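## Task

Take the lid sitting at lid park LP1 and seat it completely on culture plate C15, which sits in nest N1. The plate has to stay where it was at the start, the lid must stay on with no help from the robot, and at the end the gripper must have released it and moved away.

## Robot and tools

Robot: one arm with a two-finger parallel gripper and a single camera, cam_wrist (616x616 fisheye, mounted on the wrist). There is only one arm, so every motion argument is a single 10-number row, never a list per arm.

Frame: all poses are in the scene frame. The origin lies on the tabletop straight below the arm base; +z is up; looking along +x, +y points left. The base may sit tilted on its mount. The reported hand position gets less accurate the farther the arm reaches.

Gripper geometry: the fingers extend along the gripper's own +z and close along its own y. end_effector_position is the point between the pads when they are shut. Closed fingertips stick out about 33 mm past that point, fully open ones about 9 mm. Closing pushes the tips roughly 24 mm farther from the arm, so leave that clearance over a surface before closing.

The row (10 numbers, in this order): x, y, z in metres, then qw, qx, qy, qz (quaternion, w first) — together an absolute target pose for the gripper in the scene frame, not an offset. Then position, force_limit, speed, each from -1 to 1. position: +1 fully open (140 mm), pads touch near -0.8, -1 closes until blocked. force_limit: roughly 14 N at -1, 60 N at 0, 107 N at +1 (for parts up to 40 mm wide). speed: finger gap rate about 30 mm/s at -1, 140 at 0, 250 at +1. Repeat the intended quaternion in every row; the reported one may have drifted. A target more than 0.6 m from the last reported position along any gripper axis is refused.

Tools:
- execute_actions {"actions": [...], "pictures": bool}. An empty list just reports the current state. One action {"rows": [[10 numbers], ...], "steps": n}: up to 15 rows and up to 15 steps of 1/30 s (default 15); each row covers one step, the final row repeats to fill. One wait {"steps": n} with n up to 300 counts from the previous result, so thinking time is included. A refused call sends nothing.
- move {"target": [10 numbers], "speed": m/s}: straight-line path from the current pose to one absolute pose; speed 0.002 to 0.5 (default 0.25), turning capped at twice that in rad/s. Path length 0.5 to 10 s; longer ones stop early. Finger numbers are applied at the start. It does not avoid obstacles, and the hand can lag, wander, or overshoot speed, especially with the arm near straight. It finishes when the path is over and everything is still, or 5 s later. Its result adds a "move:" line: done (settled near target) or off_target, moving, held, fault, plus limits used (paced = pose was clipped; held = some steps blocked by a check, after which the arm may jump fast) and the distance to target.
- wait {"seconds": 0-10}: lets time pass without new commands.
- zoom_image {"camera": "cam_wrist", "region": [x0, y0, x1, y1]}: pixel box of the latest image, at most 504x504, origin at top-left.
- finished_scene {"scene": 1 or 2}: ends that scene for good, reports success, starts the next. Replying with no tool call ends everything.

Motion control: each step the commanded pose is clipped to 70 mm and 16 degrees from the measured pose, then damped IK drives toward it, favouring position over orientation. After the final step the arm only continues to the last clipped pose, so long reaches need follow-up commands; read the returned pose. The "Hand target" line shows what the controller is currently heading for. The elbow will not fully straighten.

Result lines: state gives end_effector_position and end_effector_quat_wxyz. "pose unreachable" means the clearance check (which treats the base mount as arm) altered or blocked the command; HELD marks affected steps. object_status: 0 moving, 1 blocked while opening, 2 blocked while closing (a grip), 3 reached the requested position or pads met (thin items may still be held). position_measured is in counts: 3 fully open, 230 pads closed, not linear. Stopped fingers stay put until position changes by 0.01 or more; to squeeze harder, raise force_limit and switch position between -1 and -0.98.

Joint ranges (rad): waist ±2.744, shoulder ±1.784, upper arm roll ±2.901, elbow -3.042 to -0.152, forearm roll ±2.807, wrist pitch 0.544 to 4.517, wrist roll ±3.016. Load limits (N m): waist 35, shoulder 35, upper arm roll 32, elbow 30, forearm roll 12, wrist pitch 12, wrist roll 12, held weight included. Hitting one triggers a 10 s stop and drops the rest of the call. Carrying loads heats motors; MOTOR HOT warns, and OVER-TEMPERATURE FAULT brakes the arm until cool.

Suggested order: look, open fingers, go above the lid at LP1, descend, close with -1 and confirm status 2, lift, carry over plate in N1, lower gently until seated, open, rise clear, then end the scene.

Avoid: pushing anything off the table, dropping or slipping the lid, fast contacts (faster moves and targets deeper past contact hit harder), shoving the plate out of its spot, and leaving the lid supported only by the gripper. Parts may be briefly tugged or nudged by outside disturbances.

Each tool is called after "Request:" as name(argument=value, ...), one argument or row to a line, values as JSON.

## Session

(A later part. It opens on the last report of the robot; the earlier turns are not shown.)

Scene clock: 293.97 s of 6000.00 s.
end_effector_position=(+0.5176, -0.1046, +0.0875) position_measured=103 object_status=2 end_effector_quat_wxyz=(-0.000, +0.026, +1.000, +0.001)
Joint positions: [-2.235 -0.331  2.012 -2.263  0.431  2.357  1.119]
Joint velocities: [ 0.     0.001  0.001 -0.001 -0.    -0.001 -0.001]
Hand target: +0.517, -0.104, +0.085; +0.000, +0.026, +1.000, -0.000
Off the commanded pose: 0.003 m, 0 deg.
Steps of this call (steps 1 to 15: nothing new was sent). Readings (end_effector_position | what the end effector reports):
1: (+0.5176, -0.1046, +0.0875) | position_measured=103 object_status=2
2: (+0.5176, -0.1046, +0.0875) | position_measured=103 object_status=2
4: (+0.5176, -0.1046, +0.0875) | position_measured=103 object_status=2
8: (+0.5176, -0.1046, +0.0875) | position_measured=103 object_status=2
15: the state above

Request:
execute_actions(
  actions=[
    {"rows": [[0.5172, -0.1045, 0.0880, 0, 0.0262, 0.99966, 0, -1, -0.4, -0.5]], "steps": 10},
  ],
  pictures=true,
)

Request:
zoom_image(
  camera="cam_wrist",
  region=[240, 205, 366, 289],
)

Scene clock: 299.73 s of 6000.00 s.
end_effector_position=(+0.5181, -0.1034, +0.0884) position_measured=103 object_status=2 end_effector_quat_wxyz=(+0.001, +0.024, +1.000, +0.001)
Joint positions: [-2.228 -0.33   2.007 -2.263  0.431  2.357  1.119]
Joint velocities: [ 0.005 -0.    -0.006 -0.001 -0.    -0.     0.001]
Hand target: +0.517, -0.104, +0.088; -0.000, +0.026, +1.000, +0.000
Off the commanded pose: 0.001 m, 0 deg.
Steps of this call (steps 1 to 90: nothing new was sent; then 2.43 s passed at rest; steps 91 to 100: all 10 steps of this action). Readings (end_effector_position | what the end effector reports):
91: (+0.5177, -0.1045, +0.0878) | position_measured=103 object_status=2
92: (+0.5179, -0.1045, +0.0881) | position_measured=103 object_status=2
94: (+0.5179, -0.1041, +0.0882) | position_measured=103 object_status=2
98: (+0.5181, -0.1035, +0.0883) | position_measured=103 object_status=2
100: the state above

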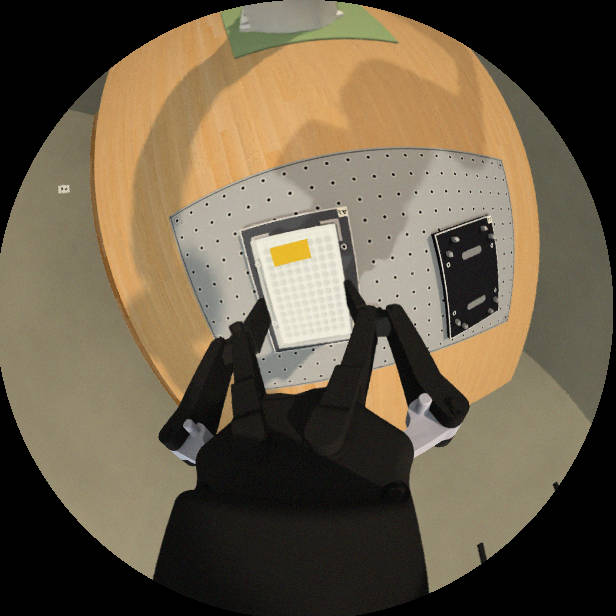

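Region (240, 205, 366, 289) of cam_wrist's 616x616 image, scaled by 4.000, with more detail than that image has.

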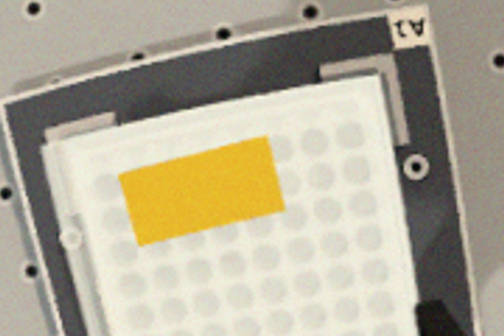

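Request:
zoom_image(
  camera="cam_wrist",
  region=[316, 215, 366, 285],
)

Region (316, 215, 366, 285) of cam_wrist's 616x616 image, scaled by 7.200, with more detail than that image has; it fills the left 360 columns of this view, and the rest is white.

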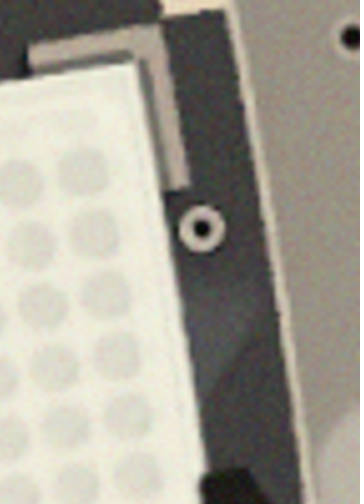

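Request:
move(
  target=[0.5127, -0.0979, 0.0905, 0, 0.0262, 0.99966, 0, -1, -0.4, -0.5],
  speed=0.02,
)

Request:
zoom_image(
  camera="cam_wrist",
  region=[244, 205, 364, 265],
)

Scene clock: 359.60 s of 6000.00 s.
end_effector_position=(+0.5131, -0.0965, +0.0904) position_measured=103 object_status=2 end_effector_quat_wxyz=(-0.000, +0.022, +1.000, +0.002)
Joint positions: [-2.174 -0.316  1.965 -2.282  0.422  2.357  1.13 ]
Joint velocities: [ 0.025  0.001 -0.025 -0.001  0.002 -0.001  0.008]
Hand target: +0.513, -0.098, +0.090; -0.000, +0.026, +1.000, +0.000
Off the commanded pose: 0.001 m, 1 deg.
After step 90, 56.17 s passed at rest.
move: done

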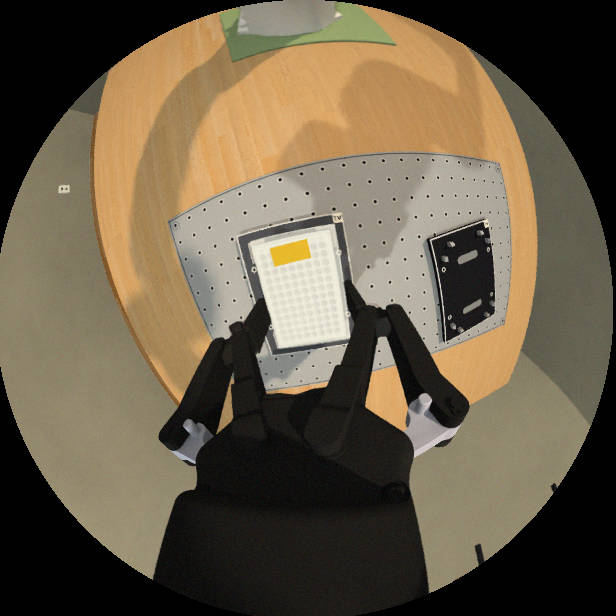

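Region (244, 205, 364, 265) of cam_wrist's 616x616 image, scaled by 4.200, with more detail than that image has.

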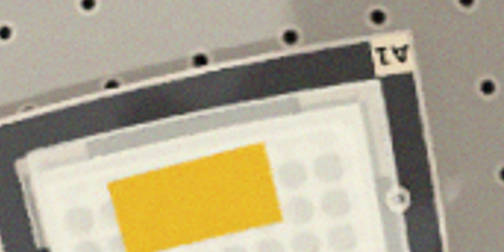

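Request:
zoom_image(
  camera="cam_wrist",
  region=[300, 212, 356, 252],
)

Request:
zoom_image(
  camera="cam_wrist",
  region=[242, 226, 298, 266],
)

Region (300, 212, 356, 252) of cam_wrist's 616x616 image, scaled by 9.000, with more detail than that image has; it fills the top 360 rows of this view, and the rest is white.

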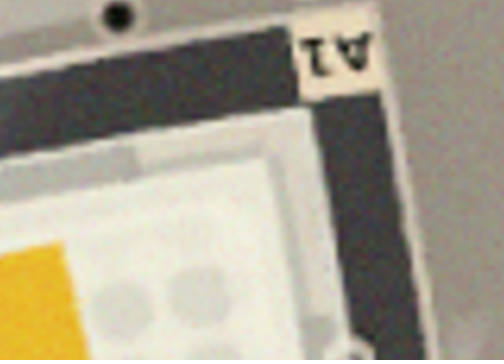

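Region (242, 226, 298, 266) of cam_wrist's 616x616 image, scaled by 9.000, with more detail than that image has; it fills the top 360 rows of this view, and the rest is white.

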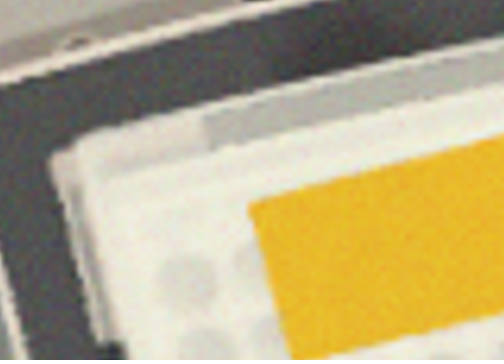

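Request:
move(
  target=[0.5127, -0.0979, 0.0905, 0, 0.0105, 0.99994, 0, -1, -0.4, -0.5],
  speed=0.02,
)

Request:
zoom_image(
  camera="cam_wrist",
  region=[300, 212, 356, 252],
)

Request:
zoom_image(
  camera="cam_wrist",
  region=[242, 226, 298, 266],
)

Scene clock: 398.47 s of 6000.00 s.
end_effector_position=(+0.5129, -0.0968, +0.0907) position_measured=103 object_status=2 end_effector_quat_wxyz=(-0.000, +0.017, +1.000, +0.002)
Joint positions: [-2.171 -0.315  1.962 -2.283  0.421  2.357  1.12 ]
Joint velocities: [ 0.001 -0.001  0.001 -0.     0.     0.    -0.015]
Hand target: +0.513, -0.098, +0.091; +0.000, +0.011, +1.000, -0.000
Off the commanded pose: 0.001 m, 1 deg.
After step 90, 35.00 s passed at rest.
move: done

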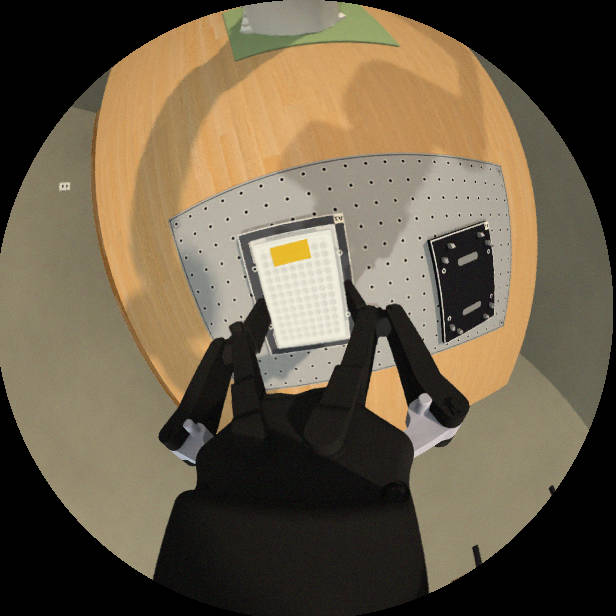

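Region (300, 212, 356, 252) of cam_wrist's 616x616 image, scaled by 9.000, with more detail than that image has; it fills the top 360 rows of this view, and the rest is white.

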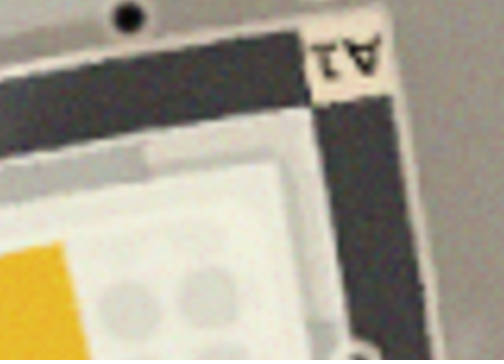

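Region (242, 226, 298, 266) of cam_wrist's 616x616 image, scaled by 9.000, with more detail than that image has; it fills the top 360 rows of this view, and the rest is white.

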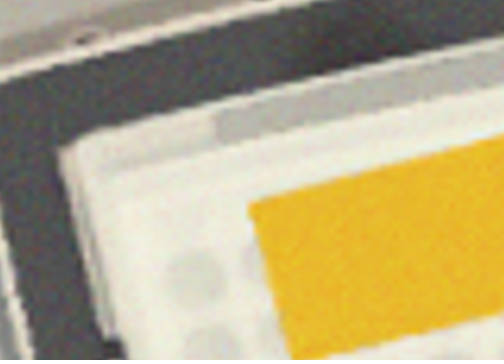

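Request:
move(
  target=[0.5162, -0.0994, 0.0905, 0, 0.0170, 0.99986, 0, -1, -0.4, -0.5],
  speed=0.02,
)

Scene clock: 408.00 s of 6000.00 s.
end_effector_position=(+0.5156, -0.1004, +0.0905) position_measured=103 object_status=2 end_effector_quat_wxyz=(+0.000, +0.016, +1.000, -0.001)
Joint positions: [-2.19  -0.324  1.976 -2.273  0.422  2.357  1.115]
Joint velocities: [-0.011 -0.001  0.01   0.     0.     0.    -0.001]
Hand target: +0.516, -0.099, +0.091; +0.000, +0.017, +1.000, -0.000
Off the commanded pose: 0.001 m, 0 deg.
After step 90, 5.83 s passed at rest.
move: done

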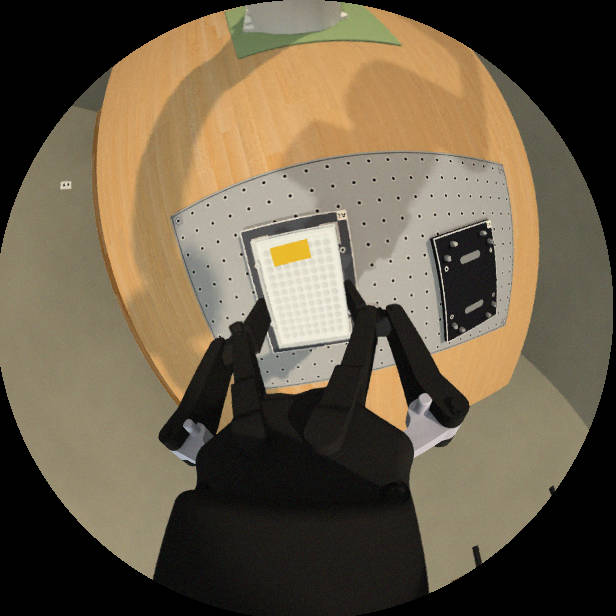

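Request:
execute_actions(
  actions=[
    {"rows": [[0.5166, -0.0986, 0.0900, 0, 0.0170, 0.99986, 0, -1, -0.4, -0.5],[0.5166, -0.0986, 0.0895, 0, 0.0170, 0.99986, 0, -1, -0.4, -0.5],[0.5166, -0.0986, 0.0890, 0, 0.0170, 0.99986, 0, -1, -0.4, -0.5],[0.5166, -0.0986, 0.0885, 0, 0.0170, 0.99986, 0, -1, -0.4, -0.5],[0.5166, -0.0986, 0.0880, 0, 0.0170, 0.99986, 0, -1, -0.4, -0.5],[0.5166, -0.0986, 0.0875, 0, 0.0170, 0.99986, 0, -1, -0.4, -0.5],[0.5166, -0.0986, 0.0870, 0, 0.0170, 0.99986, 0, -1, -0.4, -0.5],[0.5166, -0.0986, 0.0865, 0, 0.0170, 0.99986, 0, -1, -0.4, -0.5],[0.5166, -0.0986, 0.0860, 0, 0.0170, 0.99986, 0, -1, -0.4, -0.5],[0.5166, -0.0986, 0.0855, 0, 0.0170, 0.99986, 0, -1, -0.4, -0.5],[0.5166, -0.0986, 0.0850, 0, 0.0170, 0.99986, 0, -1, -0.4, -0.5]], "steps": 15},
  ],
  pictures=false,
)

Request:
execute_actions(
  actions=[
    {"steps": 15},
  ],
  pictures=false,
)

Scene clock: 412.60 s of 6000.00 s.
end_effector_position=(+0.5158, -0.0995, +0.0864) position_measured=103 object_status=2 end_effector_quat_wxyz=(-0.001, +0.019, +1.000, -0.000)
Joint positions: [-2.211 -0.331  1.999 -2.271  0.431  2.36   1.115]
Joint velocities: [-0.019  0.     0.017  0.004  0.     0.001 -0.001]
Hand target: +0.517, -0.099, +0.085; +0.000, +0.017, +1.000, -0.000
Off the commanded pose: 0.002 m, 0 deg.
Steps of this call (steps 1 to 90: nothing new was sent; then 1.10 s passed at rest; steps 91 to 105: all 15 steps of this action). Readings (end_effector_position | what the end effector reports):
91: (+0.5158, -0.1003, +0.0904) | position_measured=103 object_status=2
92: (+0.5158, -0.1001, +0.0902) | position_measured=103 object_status=2
94: (+0.5156, -0.0997, +0.0895) | position_measured=103 object_status=2
98: (+0.5155, -0.0994, +0.0879) | position_measured=103 object_status=2
105: the state above

Scene clock: 413.10 s of 6000.00 s.
end_effector_position=(+0.5159, -0.0995, +0.0863) position_measured=103 object_status=2 end_effector_quat_wxyz=(-0.001, +0.019, +1.000, -0.000)
Joint positions: [-2.212 -0.331  2.    -2.271  0.431  2.36   1.115]
Joint velocities: [-0.    -0.001  0.001 -0.001  0.    -0.001  0.001]
Hand target: +0.517, -0.099, +0.085; +0.000, +0.017, +1.000, -0.000
Off the commanded pose: 0.002 m, 0 deg.
Steps of this call (steps 1 to 15: nothing new was sent). Readings (end_effector_position | what the end effector reports):
1: (+0.5159, -0.0995, +0.0864) | position_measured=103 object_status=2
2: (+0.5159, -0.0995, +0.0864) | position_measured=103 object_status=2
4: (+0.5159, -0.0995, +0.0863) | position_measured=103 object_status=2
8: (+0.5159, -0.0995, +0.0863) | position_measured=103 object_status=2
15: the state above

Request:
execute_actions(
  actions=[
    {"rows": [[0.5166, -0.0986, 0.0845, 0, 0.0170, 0.99986, 0, -1, -0.4, -0.5],[0.5166, -0.0986, 0.0840, 0, 0.0170, 0.99986, 0, -1, -0.4, -0.5],[0.5166, -0.0986, 0.0835, 0, 0.0170, 0.99986, 0, -1, -0.4, -0.5],[0.5166, -0.0986, 0.0830, 0, 0.0170, 0.99986, 0, -1, -0.4, -0.5],[0.5166, -0.0986, 0.0825, 0, 0.0170, 0.99986, 0, -1, -0.4, -0.5],[0.5166, -0.0986, 0.0820, 0, 0.0170, 0.99986, 0, -1, -0.4, -0.5],[0.5166, -0.0986, 0.0815, 0, 0.0170, 0.99986, 0, -1, -0.4, -0.5],[0.5166, -0.0986, 0.0810, 0, 0.0170, 0.99986, 0, -1, -0.4, -0.5]], "steps": 15},
  ],
  pictures=false,
)

Request:
execute_actions(
  actions=[
    {"steps": 12},
  ],
  pictures=true,
)

Scene clock: 417.70 s of 6000.00 s.
end_effector_position=(+0.5180, -0.0995, +0.0833) position_measured=103 object_status=2 end_effector_quat_wxyz=(+0.001, +0.019, +1.000, -0.001)
Joint positions: [-2.23  -0.336  2.021 -2.27   0.437  2.371  1.112]
Joint velocities: [-0.01   0.007  0.004  0.001 -0.    -0.001 -0.   ]
Hand target: +0.517, -0.099, +0.081; +0.000, +0.017, +1.000, -0.000
Off the commanded pose: 0.003 m, 0 deg.
Steps of this call (steps 1 to 123: nothing new was sent; steps 124 to 138: all 15 steps of this action). Readings (end_effector_position | what the end effector reports):
124: (+0.5175, -0.0993, +0.0864) | position_measured=103 object_status=2
125: (+0.5175, -0.0993, +0.0862) | position_measured=103 object_status=2
127: (+0.5177, -0.0994, +0.0857) | position_measured=103 object_status=2
131: (+0.5179, -0.0994, +0.0841) | position_measured=103 object_status=2
138: the state above

Scene clock: 418.10 s of 6000.00 s.
end_effector_position=(+0.5180, -0.0995, +0.0833) position_measured=103 object_status=2 end_effector_quat_wxyz=(+0.001, +0.019, +1.000, -0.001)
Joint positions: [-2.231 -0.335  2.022 -2.27   0.437  2.371  1.112]
Joint velocities: [-0.002 -0.     0.    -0.    -0.002 -0.     0.   ]
Hand target: +0.517, -0.099, +0.081; +0.000, +0.017, +1.000, -0.000
Off the commanded pose: 0.003 m, 0 deg.
Steps of this call (steps 1 to 12: nothing new was sent). Readings (end_effector_position | what the end effector reports):
1: (+0.5180, -0.0995, +0.0833) | position_measured=103 object_status=2
2: (+0.5180, -0.0995, +0.0833) | position_measured=103 object_status=2
4: (+0.5180, -0.0995, +0.0833) | position_measured=103 object_status=2
8: (+0.5180, -0.0995, +0.0833) | position_measured=103 object_status=2
12: the state above

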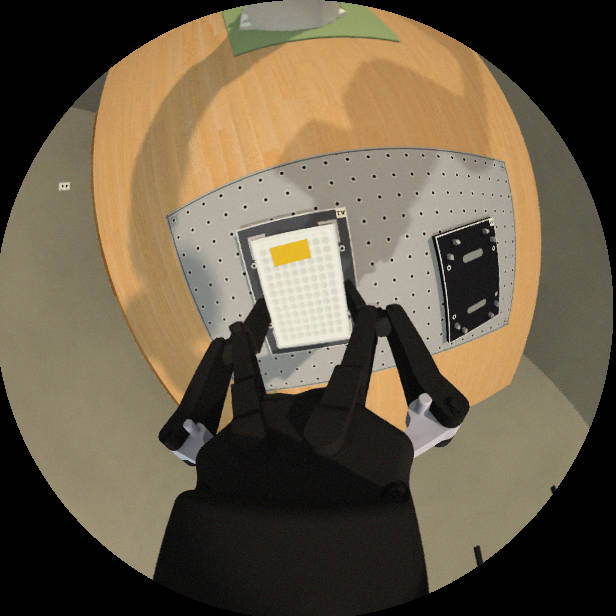

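Request:
execute_actions(
  actions=[
    {"rows": [[0.5175, -0.0990, 0.0838, 0, 0.0170, 0.99986, 0, 0.4, -0.4, -0.5]], "steps": 15},
  ],
  pictures=false,
)

Request:
execute_actions(
  actions=[
    {"steps": 20},
  ],
  pictures=true,
)

Scene clock: 421.10 s of 6000.00 s.
end_effector_position=(+0.5181, -0.0995, +0.0835) position_measured=78 object_status=3 end_effector_quat_wxyz=(+0.001, +0.019, +1.000, -0.000)
Joint positions: [-2.231 -0.335  2.021 -2.27   0.437  2.371  1.112]
Joint velocities: [-0.002  0.001  0.002  0.001 -0.    -0.001 -0.001]
Hand target: +0.517, -0.099, +0.084; +0.000, +0.017, +1.000, -0.000
Off the commanded pose: 0.001 m, 0 deg.
Steps of this call (steps 1 to 75: nothing new was sent; steps 76 to 90: all 15 steps of this action). Readings (end_effector_position | what the end effector reports):
76: (+0.5181, -0.0995, +0.0834) | position_measured=103 object_status=0
77: (+0.5181, -0.0995, +0.0835) | position_measured=103 object_status=0
79: (+0.5181, -0.0995, +0.0835) | position_measured=90 object_status=0
83: (+0.5181, -0.0995, +0.0835) | position_measured=78 object_status=0
90: the state above

Scene clock: 421.77 s of 6000.00 s.
end_effector_position=(+0.5181, -0.0995, +0.0835) position_measured=78 object_status=3 end_effector_quat_wxyz=(+0.001, +0.019, +1.000, -0.000)
Joint positions: [-2.231 -0.335  2.021 -2.27   0.437  2.371  1.112]
Joint velocities: [ 0.    -0.001 -0.    -0.002  0.    -0.    -0.002]
Hand target: +0.517, -0.099, +0.084; +0.000, +0.017, +1.000, -0.000
Off the commanded pose: 0.001 m, 0 deg.
Steps of this call (steps 1 to 20: nothing new was sent). Readings (end_effector_position | what the end effector reports):
1: (+0.5181, -0.0995, +0.0835) | position_measured=78 object_status=3
2: (+0.5181, -0.0995, +0.0835) | position_measured=78 object_status=3
4: (+0.5181, -0.0995, +0.0835) | position_measured=78 object_status=3
8: (+0.5181, -0.0995, +0.0835) | position_measured=78 object_status=3
20: the state above

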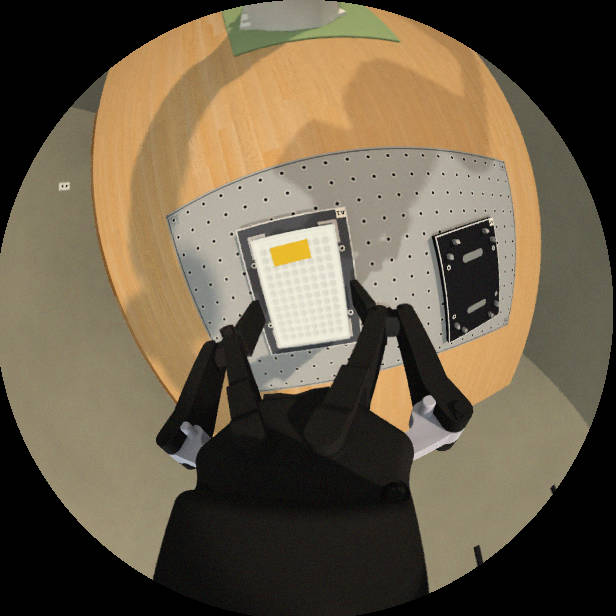

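Request:
move(
  target=[0.5175, -0.0990, 0.165, 0, 0.0170, 0.99986, 0, 0.4, -0.4, -0.5],
  speed=0.1,
)

Request:
zoom_image(
  camera="cam_wrist",
  region=[220, 170, 400, 350],
)

Scene clock: 425.17 s of 6000.00 s.
end_effector_position=(+0.5186, -0.0998, +0.1658) position_measured=78 object_status=3 end_effector_quat_wxyz=(+0.002, +0.010, +1.000, +0.000)
Joint positions: [-1.865 -0.161  1.636 -2.213  0.202  2.215  1.255]
Joint velocities: [ 0.038 -0.014 -0.041 -0.006  0.    -0.002  0.018]
Hand target: +0.516, -0.100, +0.165; -0.001, +0.017, +1.000, +0.001
Off the commanded pose: 0.002 m, 1 deg.
move: done

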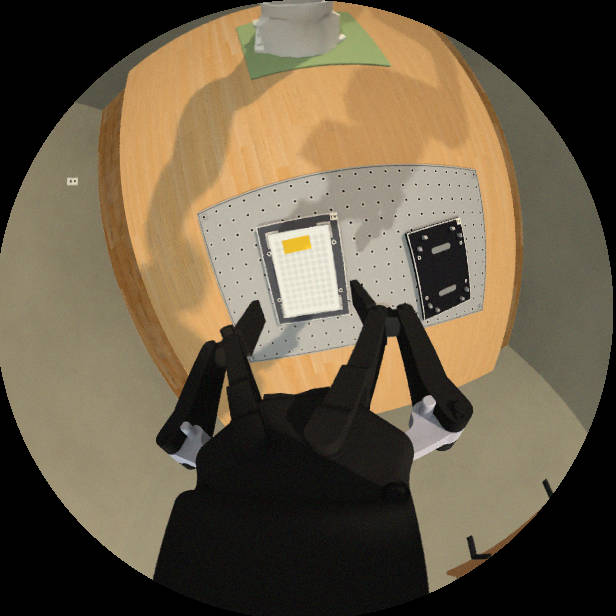

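Region (220, 170, 400, 350) of cam_wrist's 616x616 image, scaled by 2.800, with more detail than that image has.

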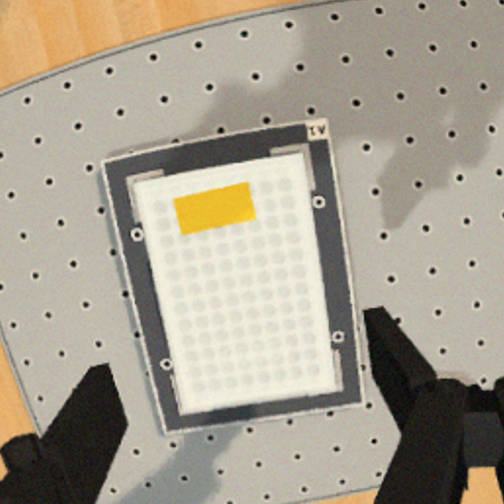

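The lid now sits square on plate C15. The plate is still in nest N1 and the gripper is clear, so I'm ending the scene.

Request:
finished_scene(
  scene=2,
)

The scene is finished: the task was done.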